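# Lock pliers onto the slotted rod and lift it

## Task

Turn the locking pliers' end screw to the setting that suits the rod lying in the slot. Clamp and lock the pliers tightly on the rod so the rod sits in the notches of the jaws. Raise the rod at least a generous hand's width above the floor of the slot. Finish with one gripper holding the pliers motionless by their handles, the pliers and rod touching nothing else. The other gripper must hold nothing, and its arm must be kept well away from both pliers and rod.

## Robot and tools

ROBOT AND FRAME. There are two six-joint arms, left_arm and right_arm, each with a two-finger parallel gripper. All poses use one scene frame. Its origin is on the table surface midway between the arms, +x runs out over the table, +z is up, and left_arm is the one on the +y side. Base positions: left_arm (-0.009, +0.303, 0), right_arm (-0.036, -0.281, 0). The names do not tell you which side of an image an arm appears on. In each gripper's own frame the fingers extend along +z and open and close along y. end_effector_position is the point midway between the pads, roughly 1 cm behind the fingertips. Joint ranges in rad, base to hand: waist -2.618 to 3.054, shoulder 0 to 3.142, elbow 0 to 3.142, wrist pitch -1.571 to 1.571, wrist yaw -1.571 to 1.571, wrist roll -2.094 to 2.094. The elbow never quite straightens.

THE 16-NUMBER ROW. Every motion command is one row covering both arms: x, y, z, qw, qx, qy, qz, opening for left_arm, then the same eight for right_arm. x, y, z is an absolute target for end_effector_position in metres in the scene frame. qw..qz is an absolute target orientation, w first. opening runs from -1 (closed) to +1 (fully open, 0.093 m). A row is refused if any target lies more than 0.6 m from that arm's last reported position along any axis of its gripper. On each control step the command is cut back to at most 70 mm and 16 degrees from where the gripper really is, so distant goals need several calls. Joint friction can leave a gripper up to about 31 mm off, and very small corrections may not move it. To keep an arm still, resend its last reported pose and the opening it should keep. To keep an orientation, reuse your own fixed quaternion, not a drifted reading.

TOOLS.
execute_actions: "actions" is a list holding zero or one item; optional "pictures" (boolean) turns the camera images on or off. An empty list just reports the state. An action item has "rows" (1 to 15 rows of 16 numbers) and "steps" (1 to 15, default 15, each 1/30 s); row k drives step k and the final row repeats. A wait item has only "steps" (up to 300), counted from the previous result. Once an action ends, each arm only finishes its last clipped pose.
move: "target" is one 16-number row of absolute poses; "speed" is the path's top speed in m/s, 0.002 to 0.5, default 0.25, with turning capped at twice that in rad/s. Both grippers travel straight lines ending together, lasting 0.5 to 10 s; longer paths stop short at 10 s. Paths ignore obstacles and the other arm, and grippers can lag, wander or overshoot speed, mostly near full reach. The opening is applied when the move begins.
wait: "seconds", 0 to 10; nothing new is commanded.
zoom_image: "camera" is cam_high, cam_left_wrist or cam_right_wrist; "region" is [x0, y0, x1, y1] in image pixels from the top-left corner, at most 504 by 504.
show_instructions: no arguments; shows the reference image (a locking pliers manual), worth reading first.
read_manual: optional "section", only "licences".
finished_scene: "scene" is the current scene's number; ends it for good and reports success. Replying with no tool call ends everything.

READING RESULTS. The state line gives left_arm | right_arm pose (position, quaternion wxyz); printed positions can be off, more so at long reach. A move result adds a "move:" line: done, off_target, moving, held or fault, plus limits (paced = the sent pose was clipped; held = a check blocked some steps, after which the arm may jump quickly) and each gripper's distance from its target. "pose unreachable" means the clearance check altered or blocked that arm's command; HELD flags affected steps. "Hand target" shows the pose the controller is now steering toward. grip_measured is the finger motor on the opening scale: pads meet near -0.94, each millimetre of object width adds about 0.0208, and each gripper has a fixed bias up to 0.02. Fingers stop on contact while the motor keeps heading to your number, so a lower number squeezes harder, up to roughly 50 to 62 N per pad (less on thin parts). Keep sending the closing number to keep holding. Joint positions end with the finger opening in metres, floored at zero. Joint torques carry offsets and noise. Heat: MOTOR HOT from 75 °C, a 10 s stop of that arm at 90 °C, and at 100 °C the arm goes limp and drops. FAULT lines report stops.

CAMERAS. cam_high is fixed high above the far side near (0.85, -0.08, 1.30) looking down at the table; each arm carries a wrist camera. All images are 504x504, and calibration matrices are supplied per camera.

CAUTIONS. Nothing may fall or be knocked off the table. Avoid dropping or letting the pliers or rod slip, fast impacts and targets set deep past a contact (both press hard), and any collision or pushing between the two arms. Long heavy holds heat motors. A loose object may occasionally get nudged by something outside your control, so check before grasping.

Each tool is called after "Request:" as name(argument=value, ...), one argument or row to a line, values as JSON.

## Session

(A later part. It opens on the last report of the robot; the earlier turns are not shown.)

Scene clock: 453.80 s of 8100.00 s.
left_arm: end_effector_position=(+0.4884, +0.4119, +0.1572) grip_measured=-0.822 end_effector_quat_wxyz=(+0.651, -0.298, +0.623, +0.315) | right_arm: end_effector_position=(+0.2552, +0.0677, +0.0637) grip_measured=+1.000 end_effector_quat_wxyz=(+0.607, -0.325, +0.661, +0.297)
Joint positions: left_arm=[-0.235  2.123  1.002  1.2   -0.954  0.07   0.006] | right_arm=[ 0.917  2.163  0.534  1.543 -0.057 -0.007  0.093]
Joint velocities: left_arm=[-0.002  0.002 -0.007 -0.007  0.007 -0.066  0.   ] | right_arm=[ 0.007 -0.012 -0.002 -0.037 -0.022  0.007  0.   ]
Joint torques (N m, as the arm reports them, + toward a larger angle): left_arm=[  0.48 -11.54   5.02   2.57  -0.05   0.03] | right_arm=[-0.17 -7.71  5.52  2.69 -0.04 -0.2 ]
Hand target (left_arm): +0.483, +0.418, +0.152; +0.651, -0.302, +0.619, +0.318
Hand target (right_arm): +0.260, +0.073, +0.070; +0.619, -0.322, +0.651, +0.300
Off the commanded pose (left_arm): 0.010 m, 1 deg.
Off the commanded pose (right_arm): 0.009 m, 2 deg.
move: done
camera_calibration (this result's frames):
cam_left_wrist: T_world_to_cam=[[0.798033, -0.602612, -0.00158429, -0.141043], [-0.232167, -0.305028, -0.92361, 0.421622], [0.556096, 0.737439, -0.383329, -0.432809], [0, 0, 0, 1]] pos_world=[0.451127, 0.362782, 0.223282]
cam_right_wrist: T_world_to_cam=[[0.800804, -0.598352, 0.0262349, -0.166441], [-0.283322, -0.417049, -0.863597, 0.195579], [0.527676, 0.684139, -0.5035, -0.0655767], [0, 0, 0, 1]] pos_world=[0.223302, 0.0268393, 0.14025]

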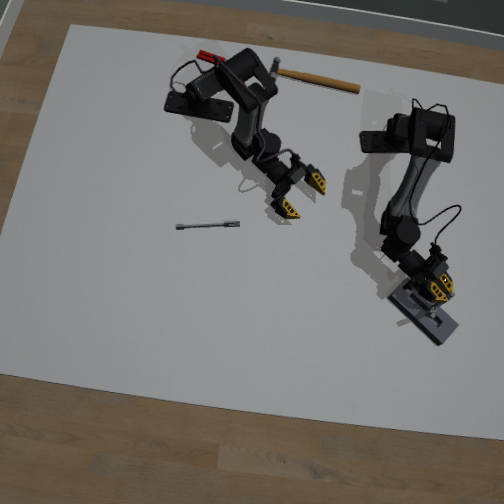

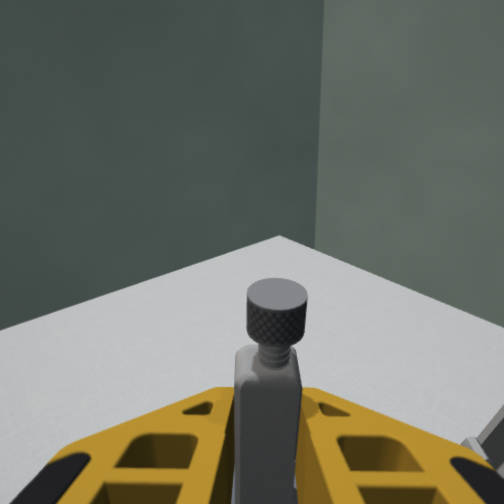

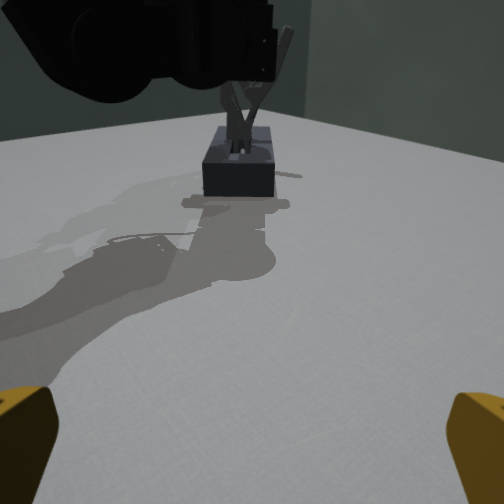

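Rod rolled between the jaws. Finish lowering.

Request:
move(
  target=[0.484,0.417,0.143,0.652,-0.302,0.619,0.318,-0.86,0.26,0.073,0.07,0.620,-0.322,0.651,0.300,1],
  speed=0.01,
)

Request:
zoom_image(
  camera="cam_right_wrist",
  region=[190,60,320,190],
)

Scene clock: 458.00 s of 8100.00 s.
left_arm: end_effector_position=(+0.4873, +0.4127, +0.1559) grip_measured=-0.822 end_effector_quat_wxyz=(+0.659, -0.305, +0.612, +0.313) | right_arm: end_effector_position=(+0.2552, +0.0677, +0.0637) grip_measured=+1.000 end_effector_quat_wxyz=(+0.607, -0.325, +0.661, +0.297)
Joint positions: left_arm=[-0.235  2.145  1.002  1.255 -0.962  0.072  0.006] | right_arm=[ 0.917  2.163  0.534  1.543 -0.057 -0.007  0.093]
Joint velocities: left_arm=[-0.002 -0.002 -0.022  0.022  0.037 -0.051  0.   ] | right_arm=[ 0.027 -0.022 -0.012 -0.022 -0.081  0.066  0.   ]
Joint torques (N m, as the arm reports them, + toward a larger angle): left_arm=[  0.44 -10.7    5.14   2.32   0.07   0.  ] | right_arm=[-0.21 -7.71  5.51  2.71 -0.05 -0.18]
Hand target (left_arm): +0.484, +0.417, +0.143; +0.652, -0.302, +0.619, +0.318
Hand target (right_arm): +0.260, +0.073, +0.070; +0.619, -0.322, +0.651, +0.300
Off the commanded pose (left_arm): 0.014 m, 1 deg.
Off the commanded pose (right_arm): 0.009 m, 2 deg.
move: off_target (left_arm)
camera_calibration (this result's frames):
cam_left_wrist: T_world_to_cam=[[0.802552, -0.596116, 0.0235945, -0.148503], [-0.201386, -0.307931, -0.929851, 0.407628], [0.561564, 0.741502, -0.36718, -0.440186], [0, 0, 0, 1]] pos_world=[0.448464, 0.363395, 0.220909]
cam_right_wrist: T_world_to_cam=[[0.800804, -0.598352, 0.0262349, -0.166441], [-0.283322, -0.417049, -0.863597, 0.195579], [0.527676, 0.684139, -0.5035, -0.0655767], [0, 0, 0, 1]] pos_world=[0.223302, 0.0268393, 0.14025]

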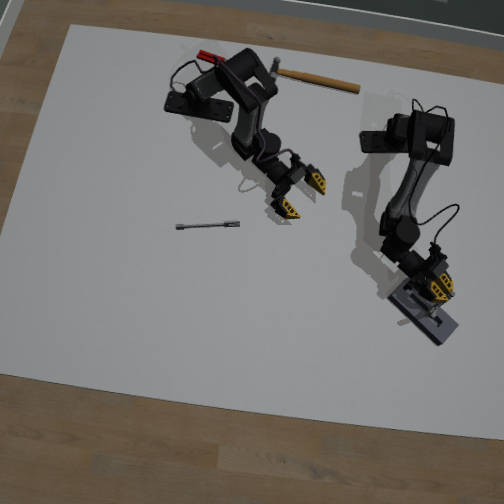

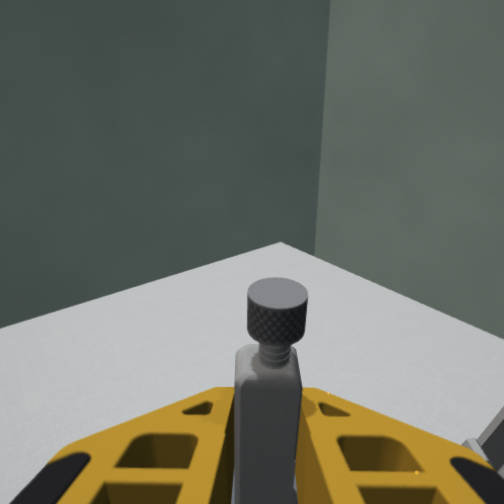

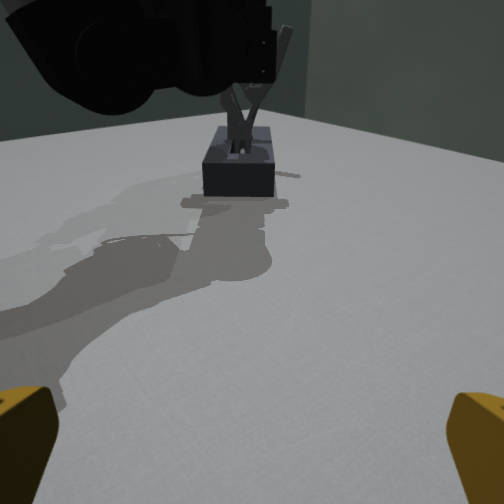

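Region (190, 60, 320, 190) of cam_right_wrist's 504x504 image, scaled by 3.877, with more detail than that image has.

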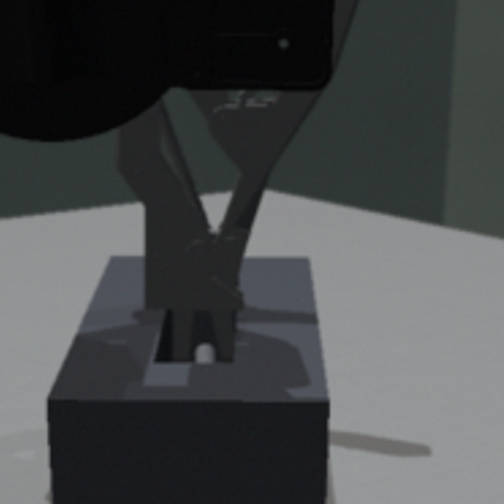

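Request:
move(
  target=[0.487,0.413,0.160,0.652,-0.302,0.619,0.318,-0.45,0.26,0.073,0.07,0.620,-0.322,0.651,0.300,1],
  speed=0.02,
)

Request:
move(
  target=[0.462,0.381,0.160,0.652,-0.302,0.619,0.318,-0.45,0.26,0.073,0.07,0.620,-0.322,0.651,0.300,1],
  speed=0.06,
)

Scene clock: 465.67 s of 8100.00 s.
left_arm: end_effector_position=(+0.4873, +0.4128, +0.1561) grip_measured=-0.451 end_effector_quat_wxyz=(+0.653, -0.302, +0.619, +0.316) | right_arm: end_effector_position=(+0.2552, +0.0677, +0.0637) grip_measured=+1.000 end_effector_quat_wxyz=(+0.607, -0.325, +0.661, +0.297)
Joint positions: left_arm=[-0.235  2.134  1.002  1.224 -0.962  0.073  0.024] | right_arm=[ 0.917  2.163  0.534  1.543 -0.057 -0.007  0.093]
Joint velocities: left_arm=[ 0.012  0.002 -0.002  0.022 -0.022 -0.081 -0.002] | right_arm=[ 0.017  0.007  0.002 -0.022 -0.051 -0.022  0.   ]
Joint torques (N m, as the arm reports them, + toward a larger angle): left_arm=[ -0.23 -13.76   7.17   2.02  -0.12   0.08] | right_arm=[-0.19 -7.78  5.53  2.69 -0.04 -0.18]
Hand target (left_arm): +0.487, +0.413, +0.160; +0.652, -0.302, +0.619, +0.318
Hand target (right_arm): +0.260, +0.073, +0.070; +0.619, -0.322, +0.651, +0.300
Off the commanded pose (left_arm): 0.004 m, 0 deg.
Off the commanded pose (right_arm): 0.009 m, 2 deg.
move: done
camera_calibration (this result's frames):
cam_left_wrist: T_world_to_cam=[[0.803093, -0.595813, 0.00696415, -0.146268], [-0.219567, -0.306777, -0.926109, 0.415658], [0.553925, 0.742222, -0.377192, -0.43513], [0, 0, 0, 1]] pos_world=[0.449761, 0.36333, 0.221836]
cam_right_wrist: T_world_to_cam=[[0.800804, -0.598352, 0.0262349, -0.166441], [-0.283322, -0.417049, -0.863597, 0.195579], [0.527676, 0.684139, -0.5035, -0.0655767], [0, 0, 0, 1]] pos_world=[0.223302, 0.0268393, 0.14025]

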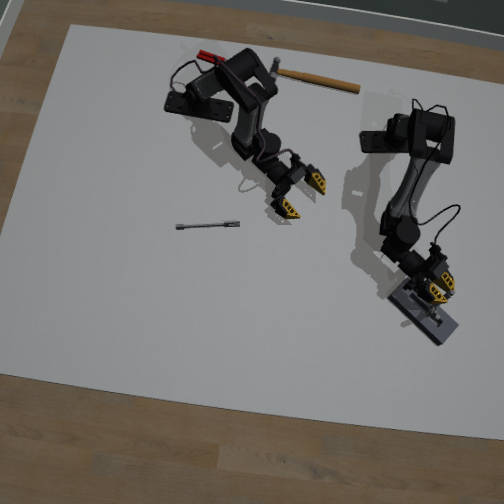

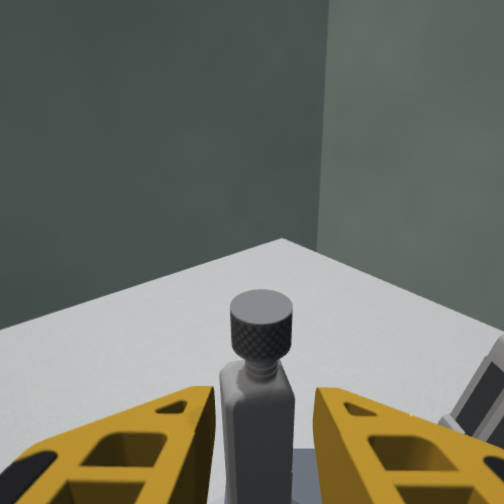

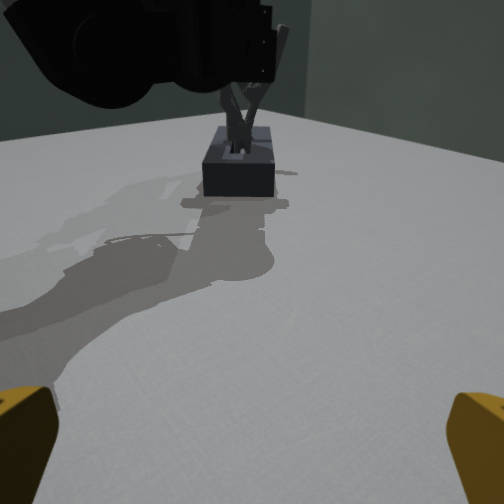

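Scene clock: 466.67 s of 8100.00 s.
left_arm: end_effector_position=(+0.4691, +0.3821, +0.1602) grip_measured=-0.451 end_effector_quat_wxyz=(+0.654, -0.305, +0.617, +0.313) | right_arm: end_effector_position=(+0.2552, +0.0677, +0.0637) grip_measured=+1.000 end_effector_quat_wxyz=(+0.607, -0.325, +0.661, +0.297)
Joint positions: left_arm=[-0.319  2.085  0.933  1.254 -1.046  0.076  0.024] | right_arm=[ 0.917  2.163  0.534  1.543 -0.057 -0.007  0.093]
Joint velocities: left_arm=[ 0.002 -0.002 -0.012 -0.022 -0.037  0.037 -0.   ] | right_arm=[-0.032  0.002 -0.007 -0.066 -0.022  0.051  0.   ]
Joint torques (N m, as the arm reports them, + toward a larger angle): left_arm=[ -0.94 -13.41   4.31   2.19  -0.13   0.12] | right_arm=[-0.18 -7.72  5.46  2.69 -0.04 -0.19]
Hand target (left_arm): +0.463, +0.381, +0.159; +0.651, -0.303, +0.619, +0.317
Hand target (right_arm): +0.260, +0.073, +0.070; +0.619, -0.322, +0.651, +0.300
Off the commanded pose (left_arm): 0.007 m, 1 deg.
Off the commanded pose (right_arm): 0.009 m, 2 deg.
move: done
camera_calibration (this result's frames):
cam_left_wrist: T_world_to_cam=[[0.802879, -0.595903, 0.0168706, -0.151412], [-0.213057, -0.31326, -0.925459, 0.405336], [0.556769, 0.739438, -0.378471, -0.400866], [0, 0, 0, 1]] pos_world=[0.431115, 0.333164, 0.22596]
cam_right_wrist: T_world_to_cam=[[0.800804, -0.598352, 0.0262349, -0.166441], [-0.283322, -0.417049, -0.863597, 0.195579], [0.527676, 0.684139, -0.5035, -0.0655767], [0, 0, 0, 1]] pos_world=[0.223302, 0.0268393, 0.14025]

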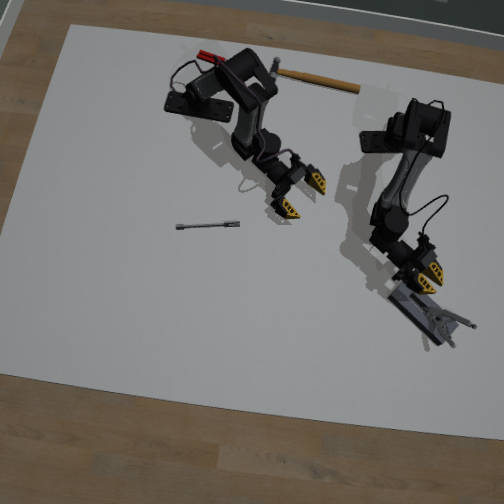

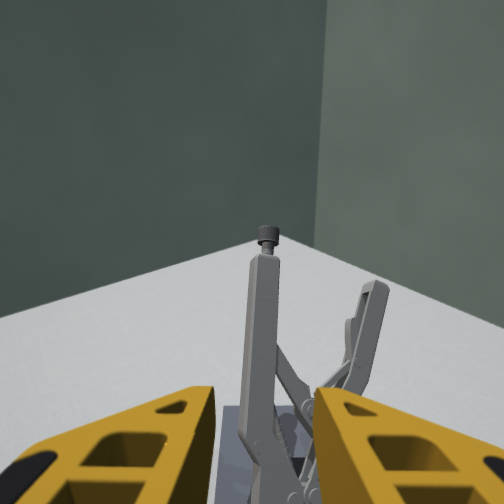

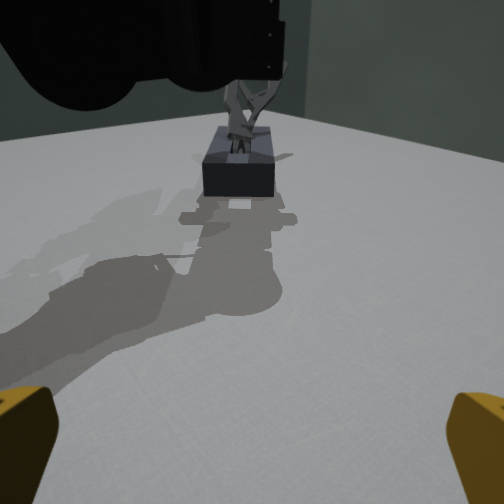

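The pliers tipped along the slot.

Request:
execute_actions(
  actions=[],
)

Request:
zoom_image(
  camera="cam_high",
  region=[380,260,504,384],
)

Scene clock: 468.20 s of 8100.00 s.
left_arm: end_effector_position=(+0.4686, +0.3824, +0.1602) grip_measured=-0.451 end_effector_quat_wxyz=(+0.654, -0.306, +0.617, +0.314) | right_arm: end_effector_position=(+0.2552, +0.0677, +0.0637) grip_measured=+1.000 end_effector_quat_wxyz=(+0.607, -0.325, +0.661, +0.297)
Joint positions: left_arm=[-0.319  2.085  0.933  1.255 -1.049  0.076  0.024] | right_arm=[ 0.917  2.163  0.534  1.543 -0.057 -0.007  0.093]
Joint velocities: left_arm=[ 0.012  0.002  0.002 -0.022 -0.007  0.007  0.001] | right_arm=[ 0.007  0.002 -0.007 -0.022 -0.037  0.037  0.   ]
Joint torques (N m, as the arm reports them, + toward a larger angle): left_arm=[ -0.84 -13.37   4.2    2.2   -0.12   0.13] | right_arm=[-0.15 -7.72  5.49  2.68 -0.03 -0.18]
Hand target (left_arm): +0.463, +0.381, +0.159; +0.651, -0.303, +0.619, +0.317
Hand target (right_arm): +0.260, +0.073, +0.070; +0.619, -0.322, +0.651, +0.300
Off the commanded pose (left_arm): 0.007 m, 1 deg.
Off the commanded pose (right_arm): 0.009 m, 2 deg.
Steps of this call (steps 1 to 46: nothing new was sent). Readings (end_effector_position):
1: left_arm (+0.4690, +0.3822, +0.1601) | right_arm (+0.2552, +0.0677, +0.0637)
2: left_arm (+0.4689, +0.3822, +0.1601) | right_arm (+0.2552, +0.0677, +0.0637)
4: left_arm (+0.4688, +0.3823, +0.1601) | right_arm (+0.2552, +0.0677, +0.0637)
8: left_arm (+0.4687, +0.3824, +0.1602) | right_arm (+0.2552, +0.0677, +0.0637)
46: the state above
camera_calibration (this result's frames):
cam_left_wrist: T_world_to_cam=[[0.804689, -0.593444, 0.01731, -0.152682], [-0.211719, -0.314079, -0.925489, 0.40504], [0.554663, 0.741066, -0.378379, -0.400481], [0, 0, 0, 1]] pos_world=[0.430748, 0.333389, 0.225969]
cam_right_wrist: T_world_to_cam=[[0.800804, -0.598352, 0.0262349, -0.166441], [-0.283322, -0.417049, -0.863597, 0.195579], [0.527676, 0.684139, -0.5035, -0.0655767], [0, 0, 0, 1]] pos_world=[0.223302, 0.0268393, 0.14025]

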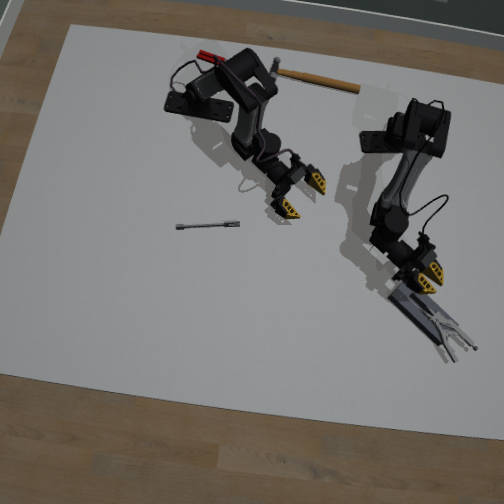

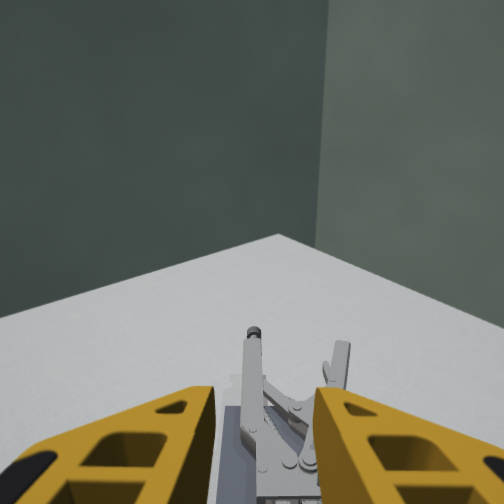

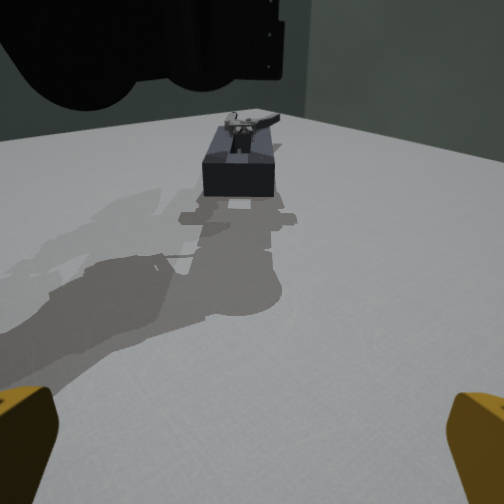

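Region (380, 260, 504, 384) of cam_high's 504x504 image, scaled by 4.065, with more detail than that image has.

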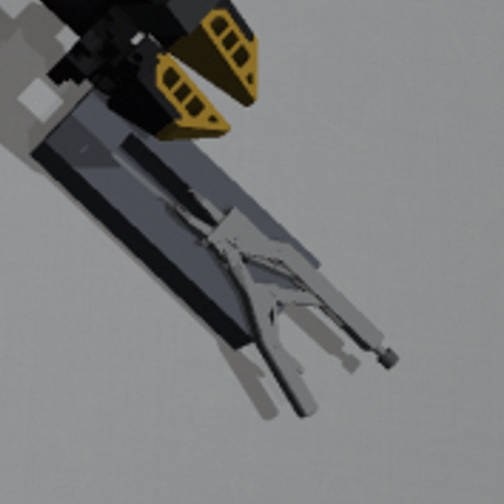

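Request:
move(
  target=[0.572,0.478,0.12,0.366,-0.400,0.821,0.178,1,0.26,0.073,0.07,0.620,-0.322,0.651,0.300,1],
  speed=0.15,
)

Scene clock: 484.33 s of 8100.00 s.
left_arm: end_effector_position=(+0.5720, +0.4772, +0.1251) grip_measured=+1.000 end_effector_quat_wxyz=(+0.373, -0.391, +0.822, +0.180) | right_arm: end_effector_position=(+0.2552, +0.0677, +0.0637) grip_measured=+1.000 end_effector_quat_wxyz=(+0.607, -0.325, +0.661, +0.297)
Joint positions: left_arm=[-0.028  2.357  2.086 -0.599 -0.536 -0.539  0.093] | right_arm=[ 0.917  2.163  0.534  1.543 -0.057 -0.007  0.093]
Joint velocities: left_arm=[-0.007 -0.007  0.002 -0.022  0.007  0.007  0.   ] | right_arm=[-0.017  0.012 -0.007  0.022 -0.022  0.051  0.   ]
Joint torques (N m, as the arm reports them, + toward a larger angle): left_arm=[  0.   -15.12  12.08   1.72  -0.35  -0.05] | right_arm=[-0.21 -7.75  5.47  2.69 -0.04 -0.19]
Hand target (left_arm): +0.574, +0.480, +0.121; +0.370, -0.395, +0.822, +0.178
Hand target (right_arm): +0.260, +0.073, +0.070; +0.619, -0.322, +0.651, +0.300
Off the commanded pose (left_arm): 0.005 m, 1 deg.
Off the commanded pose (right_arm): 0.009 m, 2 deg.
move: done
camera_calibration (this result's frames):
cam_left_wrist: T_world_to_cam=[[0.790221, -0.612493, -0.0200708, -0.157001], [-0.566882, -0.718149, -0.403618, 0.754908], [0.232799, 0.330325, -0.914708, -0.0940572], [0, 0, 0, 1]] pos_world=[0.573906, 0.477043, 0.215508]
cam_right_wrist: T_world_to_cam=[[0.800804, -0.598352, 0.0262349, -0.166441], [-0.283322, -0.417049, -0.863597, 0.195579], [0.527676, 0.684139, -0.5035, -0.0655767], [0, 0, 0, 1]] pos_world=[0.223302, 0.0268393, 0.14025]

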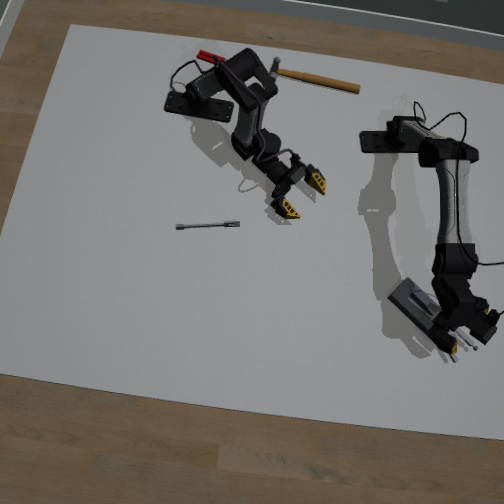

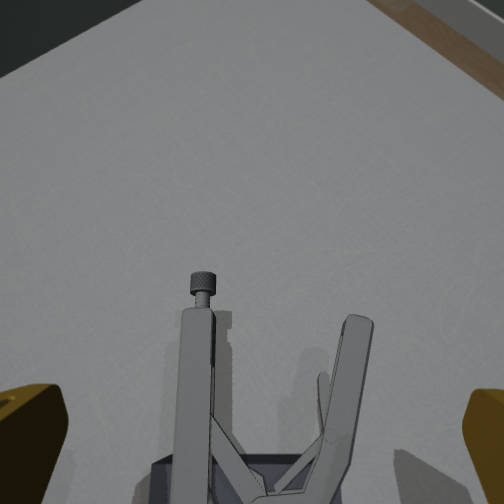

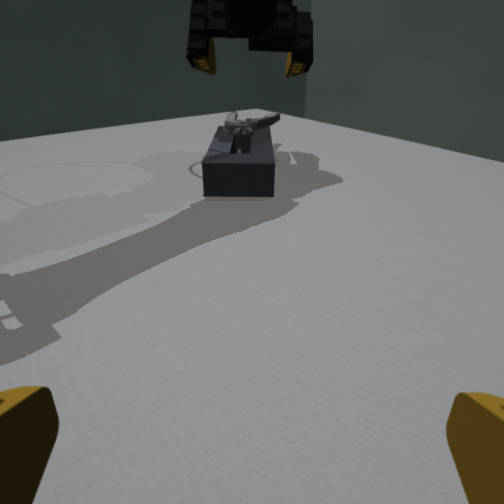

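Request:
move(
  target=[0.592,0.489,0.05,0.366,-0.400,0.821,0.178,1,0.26,0.073,0.07,0.620,-0.322,0.651,0.300,1],
  speed=0.05,
)

Scene clock: 491.40 s of 8100.00 s.
left_arm: end_effector_position=(+0.5878, +0.4838, +0.0493) grip_measured=+1.000 end_effector_quat_wxyz=(+0.358, -0.392, +0.828, +0.183) | right_arm: end_effector_position=(+0.2552, +0.0677, +0.0637) grip_measured=+1.000 end_effector_quat_wxyz=(+0.607, -0.325, +0.661, +0.297)
Joint positions: left_arm=[-0.02   2.514  2.087 -0.475 -0.53  -0.54   0.093] | right_arm=[ 0.917  2.163  0.534  1.543 -0.057 -0.007  0.093]
Joint velocities: left_arm=[ 0.002  0.012  0.012  0.022 -0.051 -0.007  0.   ] | right_arm=[ 0.007  0.002  0.002 -0.037 -0.037 -0.022  0.   ]
Joint torques (N m, as the arm reports them, + toward a larger angle): left_arm=[  0.41 -16.46  11.61   1.86  -0.36  -0.06] | right_arm=[-0.13 -7.73  5.51  2.69 -0.04 -0.19]
Hand target (left_arm): +0.592, +0.489, +0.050; +0.366, -0.400, +0.821, +0.178
Hand target (right_arm): +0.260, +0.073, +0.070; +0.619, -0.322, +0.651, +0.300
Off the commanded pose (left_arm): 0.007 m, 2 deg.
Off the commanded pose (right_arm): 0.009 m, 2 deg.
move: done
camera_calibration (this result's frames):
cam_left_wrist: T_world_to_cam=[[0.79272, -0.608406, -0.0379034, -0.169483], [-0.574955, -0.72558, -0.378102, 0.745084], [0.202538, 0.321522, -0.924987, -0.146742], [0, 0, 0, 1]] pos_world=[0.592462, 0.484684, 0.13956]
cam_right_wrist: T_world_to_cam=[[0.800804, -0.598352, 0.0262349, -0.166441], [-0.283322, -0.417049, -0.863597, 0.195579], [0.527676, 0.684139, -0.5035, -0.0655767], [0, 0, 0, 1]] pos_world=[0.223302, 0.0268393, 0.14025]

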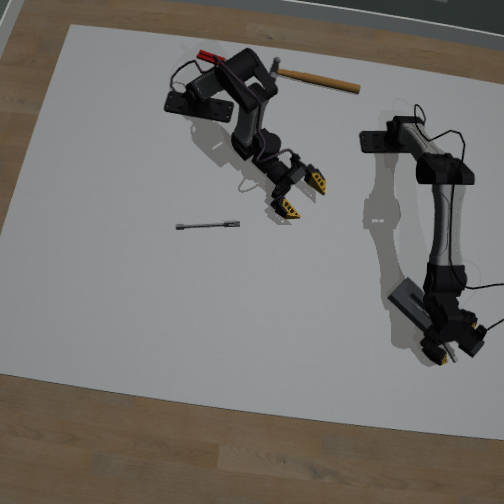

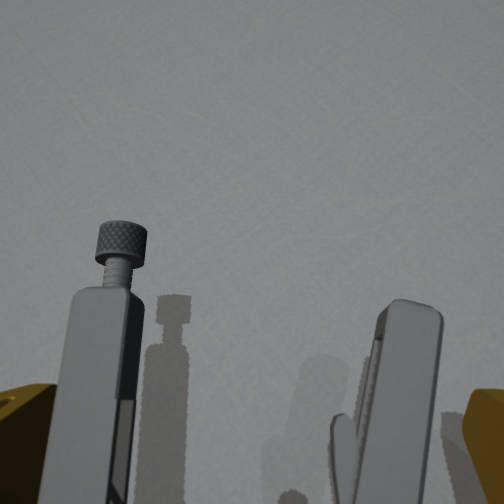

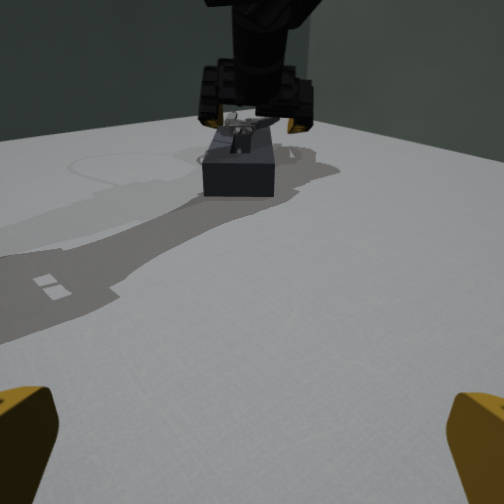

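Request:
move(
  target=[0.585,0.494,0.053,0.366,-0.400,0.821,0.178,0.62,0.26,0.073,0.07,0.620,-0.322,0.651,0.300,1],
  speed=0.03,
)

Scene clock: 495.50 s of 8100.00 s.
left_arm: end_effector_position=(+0.5896, +0.4901, +0.0551) grip_measured=+0.622 end_effector_quat_wxyz=(+0.367, -0.397, +0.822, +0.178) | right_arm: end_effector_position=(+0.2552, +0.0677, +0.0637) grip_measured=+1.000 end_effector_quat_wxyz=(+0.607, -0.325, +0.661, +0.297)
Joint positions: left_arm=[-0.008  2.508  2.087 -0.457 -0.522 -0.54   0.075] | right_arm=[ 0.917  2.163  0.534  1.543 -0.057 -0.007  0.093]
Joint velocities: left_arm=[ 0.012 -0.007  0.002  0.007 -0.007 -0.037 -0.   ] | right_arm=[-0.002 -0.007 -0.002 -0.037 -0.037 -0.022  0.   ]
Joint torques (N m, as the arm reports them, + toward a larger angle): left_arm=[  0.34 -19.4    6.21   2.06  -0.34   0.02] | right_arm=[-0.14 -7.76  5.47  2.69 -0.04 -0.19]
Hand target (left_arm): +0.585, +0.494, +0.053; +0.366, -0.400, +0.821, +0.179
Hand target (right_arm): +0.260, +0.073, +0.070; +0.619, -0.322, +0.651, +0.300
Off the commanded pose (left_arm): 0.006 m, 0 deg.
Off the commanded pose (right_arm): 0.009 m, 2 deg.
move: done
camera_calibration (this result's frames):
cam_left_wrist: T_world_to_cam=[[0.797279, -0.603375, -0.0168767, -0.173212], [-0.56079, -0.730087, -0.390497, 0.747453], [0.223295, 0.320799, -0.92045, -0.15593], [0, 0, 0, 1]] pos_world=[0.592081, 0.491215, 0.145429]
cam_right_wrist: T_world_to_cam=[[0.800804, -0.598352, 0.0262349, -0.166441], [-0.283322, -0.417049, -0.863597, 0.195579], [0.527676, 0.684139, -0.5035, -0.0655767], [0, 0, 0, 1]] pos_world=[0.223302, 0.0268393, 0.14025]

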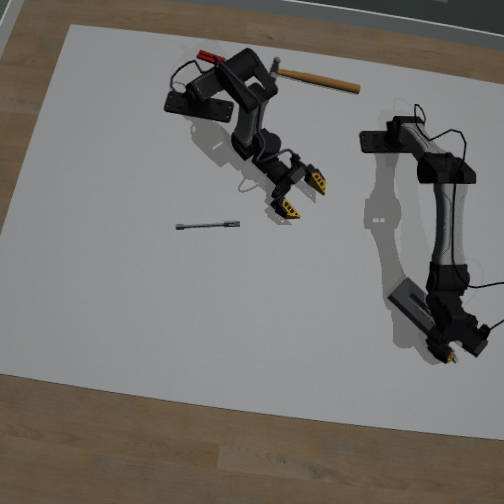

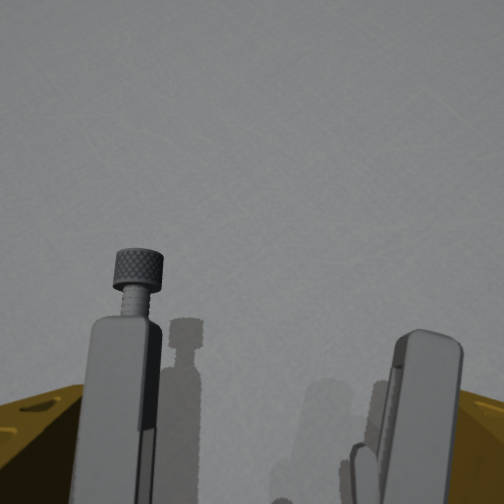

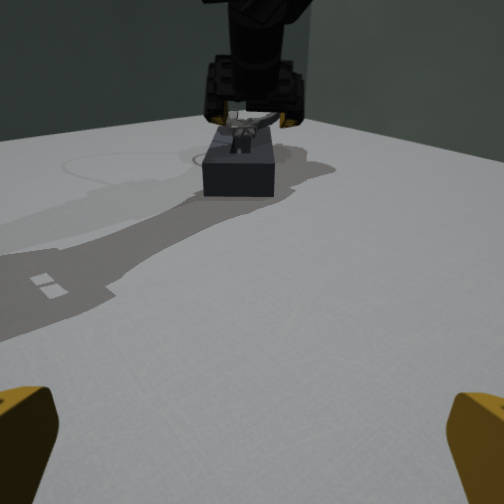

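Request:
move(
  target=[0.585,0.493,0.053,0.366,-0.400,0.821,0.178,0.5,0.26,0.073,0.07,0.620,-0.322,0.651,0.300,1],
  speed=0.03,
)

Request:
move(
  target=[0.578,0.480,0.108,0.366,-0.400,0.821,0.178,0.5,0.26,0.073,0.07,0.620,-0.322,0.651,0.300,1],
  speed=0.03,
)

Request:
zoom_image(
  camera="cam_right_wrist",
  region=[190,60,320,190],
)

Scene clock: 500.70 s of 8100.00 s.
left_arm: end_effector_position=(+0.5895, +0.4901, +0.0550) grip_measured=+0.506 end_effector_quat_wxyz=(+0.367, -0.397, +0.822, +0.178) | right_arm: end_effector_position=(+0.2552, +0.0677, +0.0637) grip_measured=+1.000 end_effector_quat_wxyz=(+0.607, -0.325, +0.661, +0.297)
Joint positions: left_arm=[-0.008  2.508  2.087 -0.458 -0.522 -0.54   0.069] | right_arm=[ 0.917  2.163  0.534  1.543 -0.057 -0.007  0.093]
Joint velocities: left_arm=[ 0.007 -0.007  0.002 -0.022 -0.037 -0.051  0.   ] | right_arm=[ 0.002  0.002 -0.022 -0.037 -0.022 -0.066  0.   ]
Joint torques (N m, as the arm reports them, + toward a larger angle): left_arm=[  0.21 -19.28   6.22   2.03  -0.39   0.02] | right_arm=[-0.18 -7.77  5.52  2.7  -0.04 -0.18]
Hand target (left_arm): +0.585, +0.493, +0.053; +0.365, -0.400, +0.821, +0.178
Hand target (right_arm): +0.260, +0.073, +0.070; +0.619, -0.322, +0.651, +0.300
Off the commanded pose (left_arm): 0.006 m, 0 deg.
Off the commanded pose (right_arm): 0.009 m, 2 deg.
move: done
camera_calibration (this result's frames):
cam_left_wrist: T_world_to_cam=[[0.797266, -0.603377, -0.0173994, -0.173088], [-0.561084, -0.730136, -0.389982, 0.747493], [0.222602, 0.320682, -0.920658, -0.155515], [0, 0, 0, 1]] pos_world=[0.592022, 0.491205, 0.14532]
cam_right_wrist: T_world_to_cam=[[0.800804, -0.598352, 0.0262349, -0.166441], [-0.283322, -0.417049, -0.863597, 0.195579], [0.527676, 0.684139, -0.5035, -0.0655767], [0, 0, 0, 1]] pos_world=[0.223302, 0.0268393, 0.14025]

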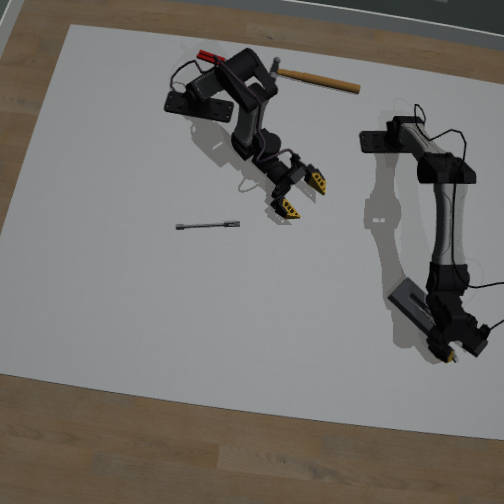

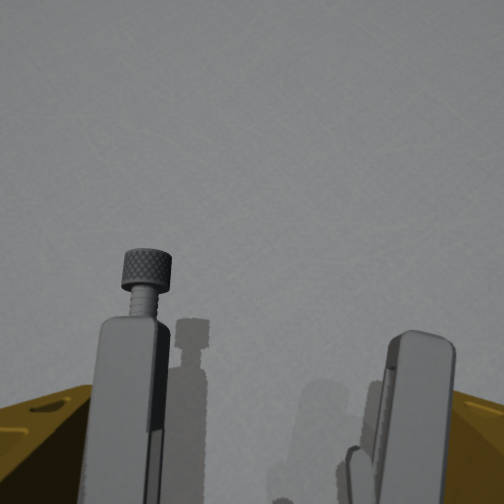

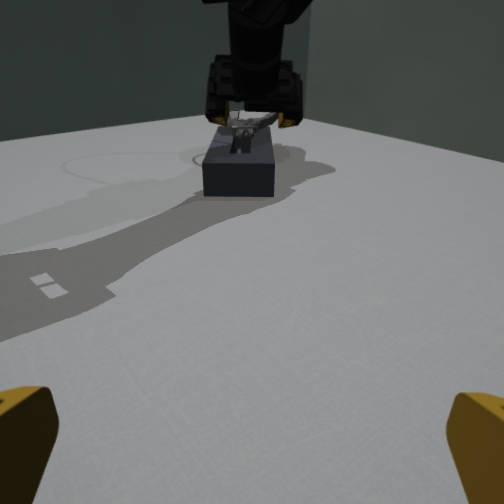

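Scene clock: 502.80 s of 8100.00 s.
left_arm: end_effector_position=(+0.5723, +0.4813, +0.0851) grip_measured=+0.505 end_effector_quat_wxyz=(+0.347, -0.398, +0.830, +0.179) | right_arm: end_effector_position=(+0.2552, +0.0677, +0.0637) grip_measured=+1.000 end_effector_quat_wxyz=(+0.607, -0.325, +0.661, +0.297)
Joint positions: left_arm=[-0.018  2.427  2.087 -0.59  -0.522 -0.56   0.069] | right_arm=[ 0.917  2.163  0.534  1.543 -0.057 -0.007  0.093]
Joint velocities: left_arm=[ 0.012 -0.012  0.002 -0.081 -0.022 -0.037  0.   ] | right_arm=[-0.022 -0.017  0.002  0.037  0.007  0.007  0.   ]
Joint torques (N m, as the arm reports them, + toward a larger angle): left_arm=[ -0.76 -19.28  12.38   1.65  -0.54   0.02] | right_arm=[-0.18 -7.73  5.51  2.7  -0.05 -0.18]
Hand target (left_arm): +0.577, +0.480, +0.108; +0.366, -0.400, +0.821, +0.178
Hand target (right_arm): +0.260, +0.073, +0.070; +0.619, -0.322, +0.651, +0.300
Off the commanded pose (left_arm): 0.024 m, 2 deg.
Off the commanded pose (right_arm): 0.009 m, 2 deg.
move: off_target (left_arm)
camera_calibration (this result's frames):
cam_left_wrist: T_world_to_cam=[[0.798144, -0.601271, -0.0379356, -0.163921], [-0.573101, -0.738315, -0.355593, 0.751059], [0.1858, 0.305556, -0.933871, -0.0916202], [0, 0, 0, 1]] pos_world=[0.578288, 0.483952, 0.175292]
cam_right_wrist: T_world_to_cam=[[0.800804, -0.598352, 0.0262349, -0.166441], [-0.283322, -0.417049, -0.863597, 0.195579], [0.527676, 0.684139, -0.5035, -0.0655767], [0, 0, 0, 1]] pos_world=[0.223302, 0.0268393, 0.14025]

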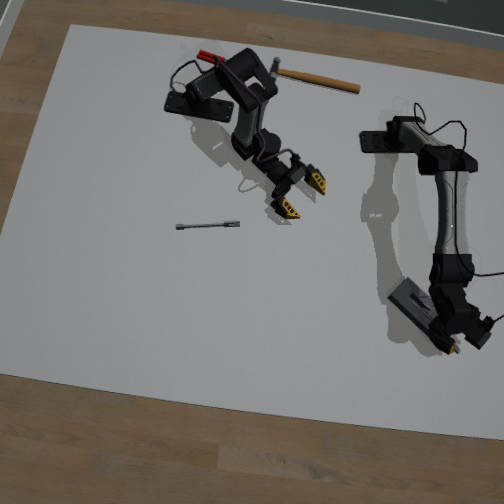

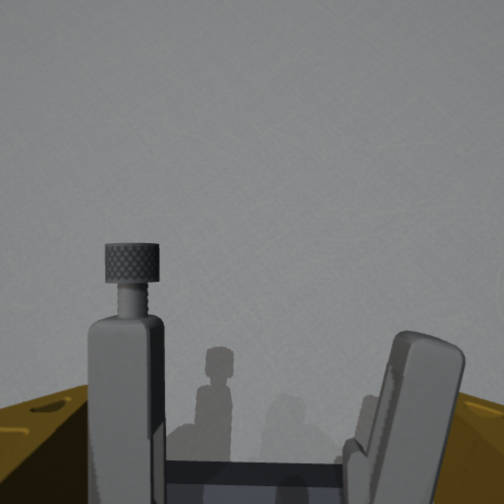

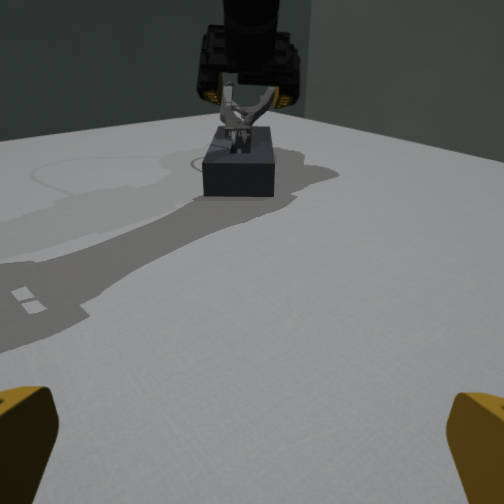

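Region (190, 60, 320, 190) of cam_right_wrist's 504x504 image, scaled by 3.877, with more detail than that image has.

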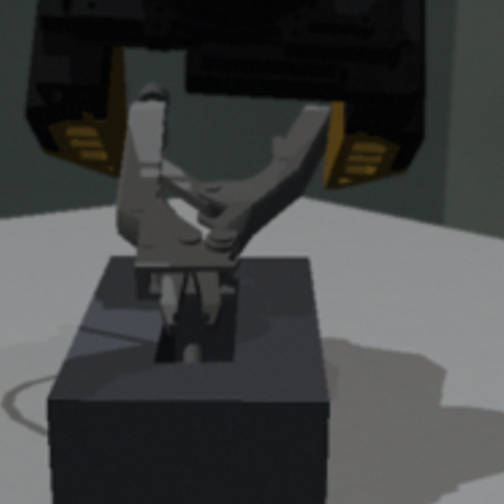

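Request:
move(
  target=[0.566,0.459,0.145,0.366,-0.400,0.821,0.178,0.5,0.26,0.073,0.07,0.620,-0.322,0.651,0.300,1],
  speed=0.03,
)

Request:
zoom_image(
  camera="cam_right_wrist",
  region=[190,60,320,190],
)

Scene clock: 510.83 s of 8100.00 s.
left_arm: end_effector_position=(+0.5601, +0.4602, +0.1181) grip_measured=+0.505 end_effector_quat_wxyz=(+0.340, -0.396, +0.834, +0.180) | right_arm: end_effector_position=(+0.2552, +0.0677, +0.0637) grip_measured=+1.000 end_effector_quat_wxyz=(+0.607, -0.325, +0.661, +0.297)
Joint positions: left_arm=[-0.055  2.356  2.104 -0.71  -0.539 -0.591  0.069] | right_arm=[ 0.917  2.163  0.534  1.543 -0.057 -0.007  0.093]
Joint velocities: left_arm=[-0.007 -0.002 -0.002 -0.007 -0.007  0.037 -0.   ] | right_arm=[ 0.007 -0.007 -0.012  0.007  0.007  0.037  0.   ]
Joint torques (N m, as the arm reports them, + toward a larger angle): left_arm=[ -0.98 -19.09  12.33   1.67  -0.59  -0.05] | right_arm=[-0.19 -7.74  5.49  2.69 -0.03 -0.18]
Hand target (left_arm): +0.565, +0.458, +0.145; +0.366, -0.400, +0.821, +0.177
Hand target (right_arm): +0.260, +0.073, +0.070; +0.619, -0.322, +0.651, +0.300
Off the commanded pose (left_arm): 0.028 m, 3 deg.
Off the commanded pose (right_arm): 0.009 m, 2 deg.
move: off_target (left_arm)
camera_calibration (this result's frames):
cam_left_wrist: T_world_to_cam=[[0.794764, -0.604997, -0.0482537, -0.160804], [-0.581938, -0.737065, -0.343634, 0.743225], [0.172331, 0.301189, -0.937863, -0.042096], [0, 0, 0, 1]] pos_world=[0.567567, 0.463198, 0.208158]
cam_right_wrist: T_world_to_cam=[[0.800804, -0.598352, 0.0262349, -0.166441], [-0.283322, -0.417049, -0.863597, 0.195579], [0.527676, 0.684139, -0.5035, -0.0655767], [0, 0, 0, 1]] pos_world=[0.223302, 0.0268393, 0.14025]

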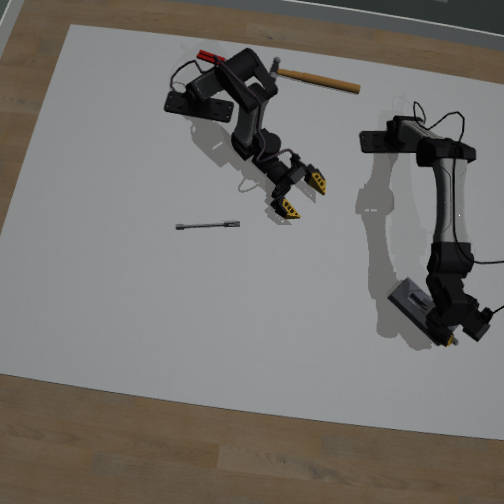

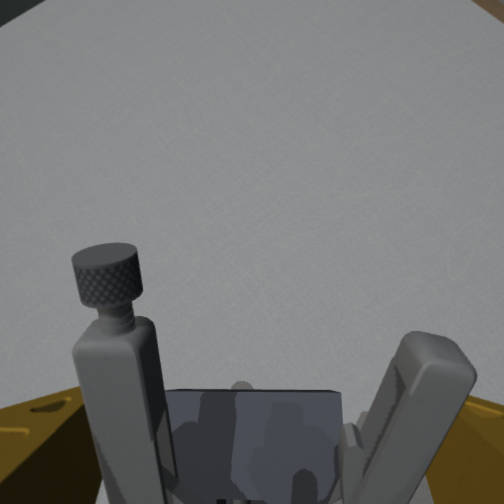

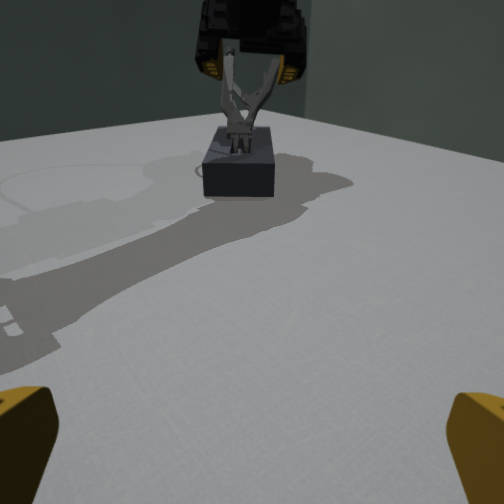

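Region (190, 60, 320, 190) of cam_right_wrist's 504x504 image, scaled by 3.877, with more detail than that image has.

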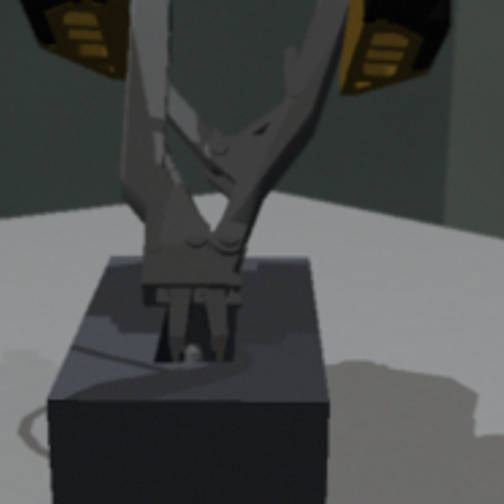

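Request:
move(
  target=[0.543,0.436,0.165,0.366,-0.400,0.821,0.178,0.5,0.26,0.073,0.07,0.620,-0.322,0.651,0.300,1],
  speed=0.025,
)

Request:
zoom_image(
  camera="cam_right_wrist",
  region=[190,60,320,190],
)

Scene clock: 515.93 s of 8100.00 s.
left_arm: end_effector_position=(+0.5435, +0.4399, +0.1563) grip_measured=+0.505 end_effector_quat_wxyz=(+0.353, -0.398, +0.828, +0.178) | right_arm: end_effector_position=(+0.2552, +0.0677, +0.0637) grip_measured=+1.000 end_effector_quat_wxyz=(+0.607, -0.325, +0.661, +0.297)
Joint positions: left_arm=[-0.094  2.243  2.052 -0.761 -0.568 -0.628  0.069] | right_arm=[ 0.917  2.163  0.534  1.543 -0.057 -0.007  0.093]
Joint velocities: left_arm=[ 0.002 -0.012 -0.012 -0.022  0.022 -0.051  0.   ] | right_arm=[ 0.002 -0.002 -0.007 -0.007  0.125 -0.051  0.   ]
Joint torques (N m, as the arm reports them, + toward a larger angle): left_arm=[ -1.18 -18.13   7.51   1.86  -0.57  -0.12] | right_arm=[-0.17 -7.75  5.55  2.69 -0.05 -0.18]
Hand target (left_arm): +0.543, +0.436, +0.165; +0.365, -0.401, +0.821, +0.178
Hand target (right_arm): +0.260, +0.073, +0.070; +0.619, -0.322, +0.651, +0.300
Off the commanded pose (left_arm): 0.010 m, 2 deg.
Off the commanded pose (right_arm): 0.009 m, 2 deg.
MOTOR HOT: a motor of the left arm reached 75 °C. Now the hottest motor of the left arm, joint 2 (shoulder), reports 75 °C. The controller's stop level is 90 °C. To cool a motor, set the load down, stop pushing, or move to a pose that needs little force.
move: done
camera_calibration (this result's frames):
cam_left_wrist: T_world_to_cam=[[0.797548, -0.602464, -0.0308735, -0.163405], [-0.569872, -0.735638, -0.366172, 0.727993], [0.197894, 0.309634, -0.930035, -0.0161033], [0, 0, 0, 1]] pos_world=[0.548373, 0.44208, 0.246549]
cam_right_wrist: T_world_to_cam=[[0.800804, -0.598352, 0.0262349, -0.166441], [-0.283322, -0.417049, -0.863597, 0.195579], [0.527676, 0.684139, -0.5035, -0.0655767], [0, 0, 0, 1]] pos_world=[0.223302, 0.0268393, 0.14025]

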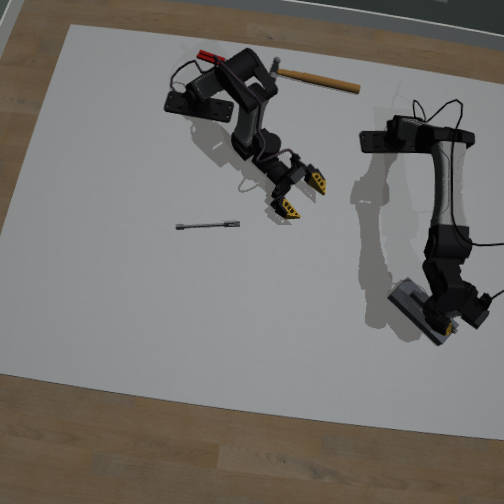

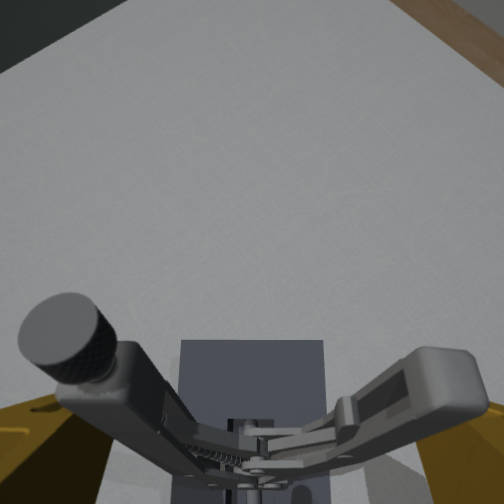

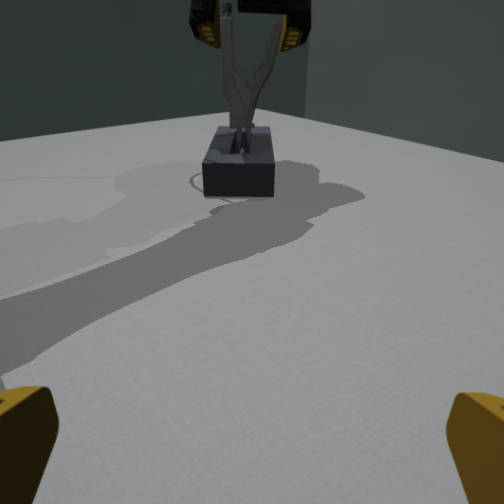

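Region (190, 60, 320, 190) of cam_right_wrist's 504x504 image, scaled by 3.877, with more detail than that image has.

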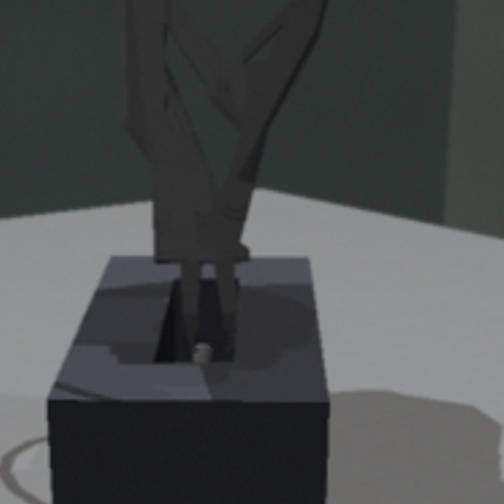

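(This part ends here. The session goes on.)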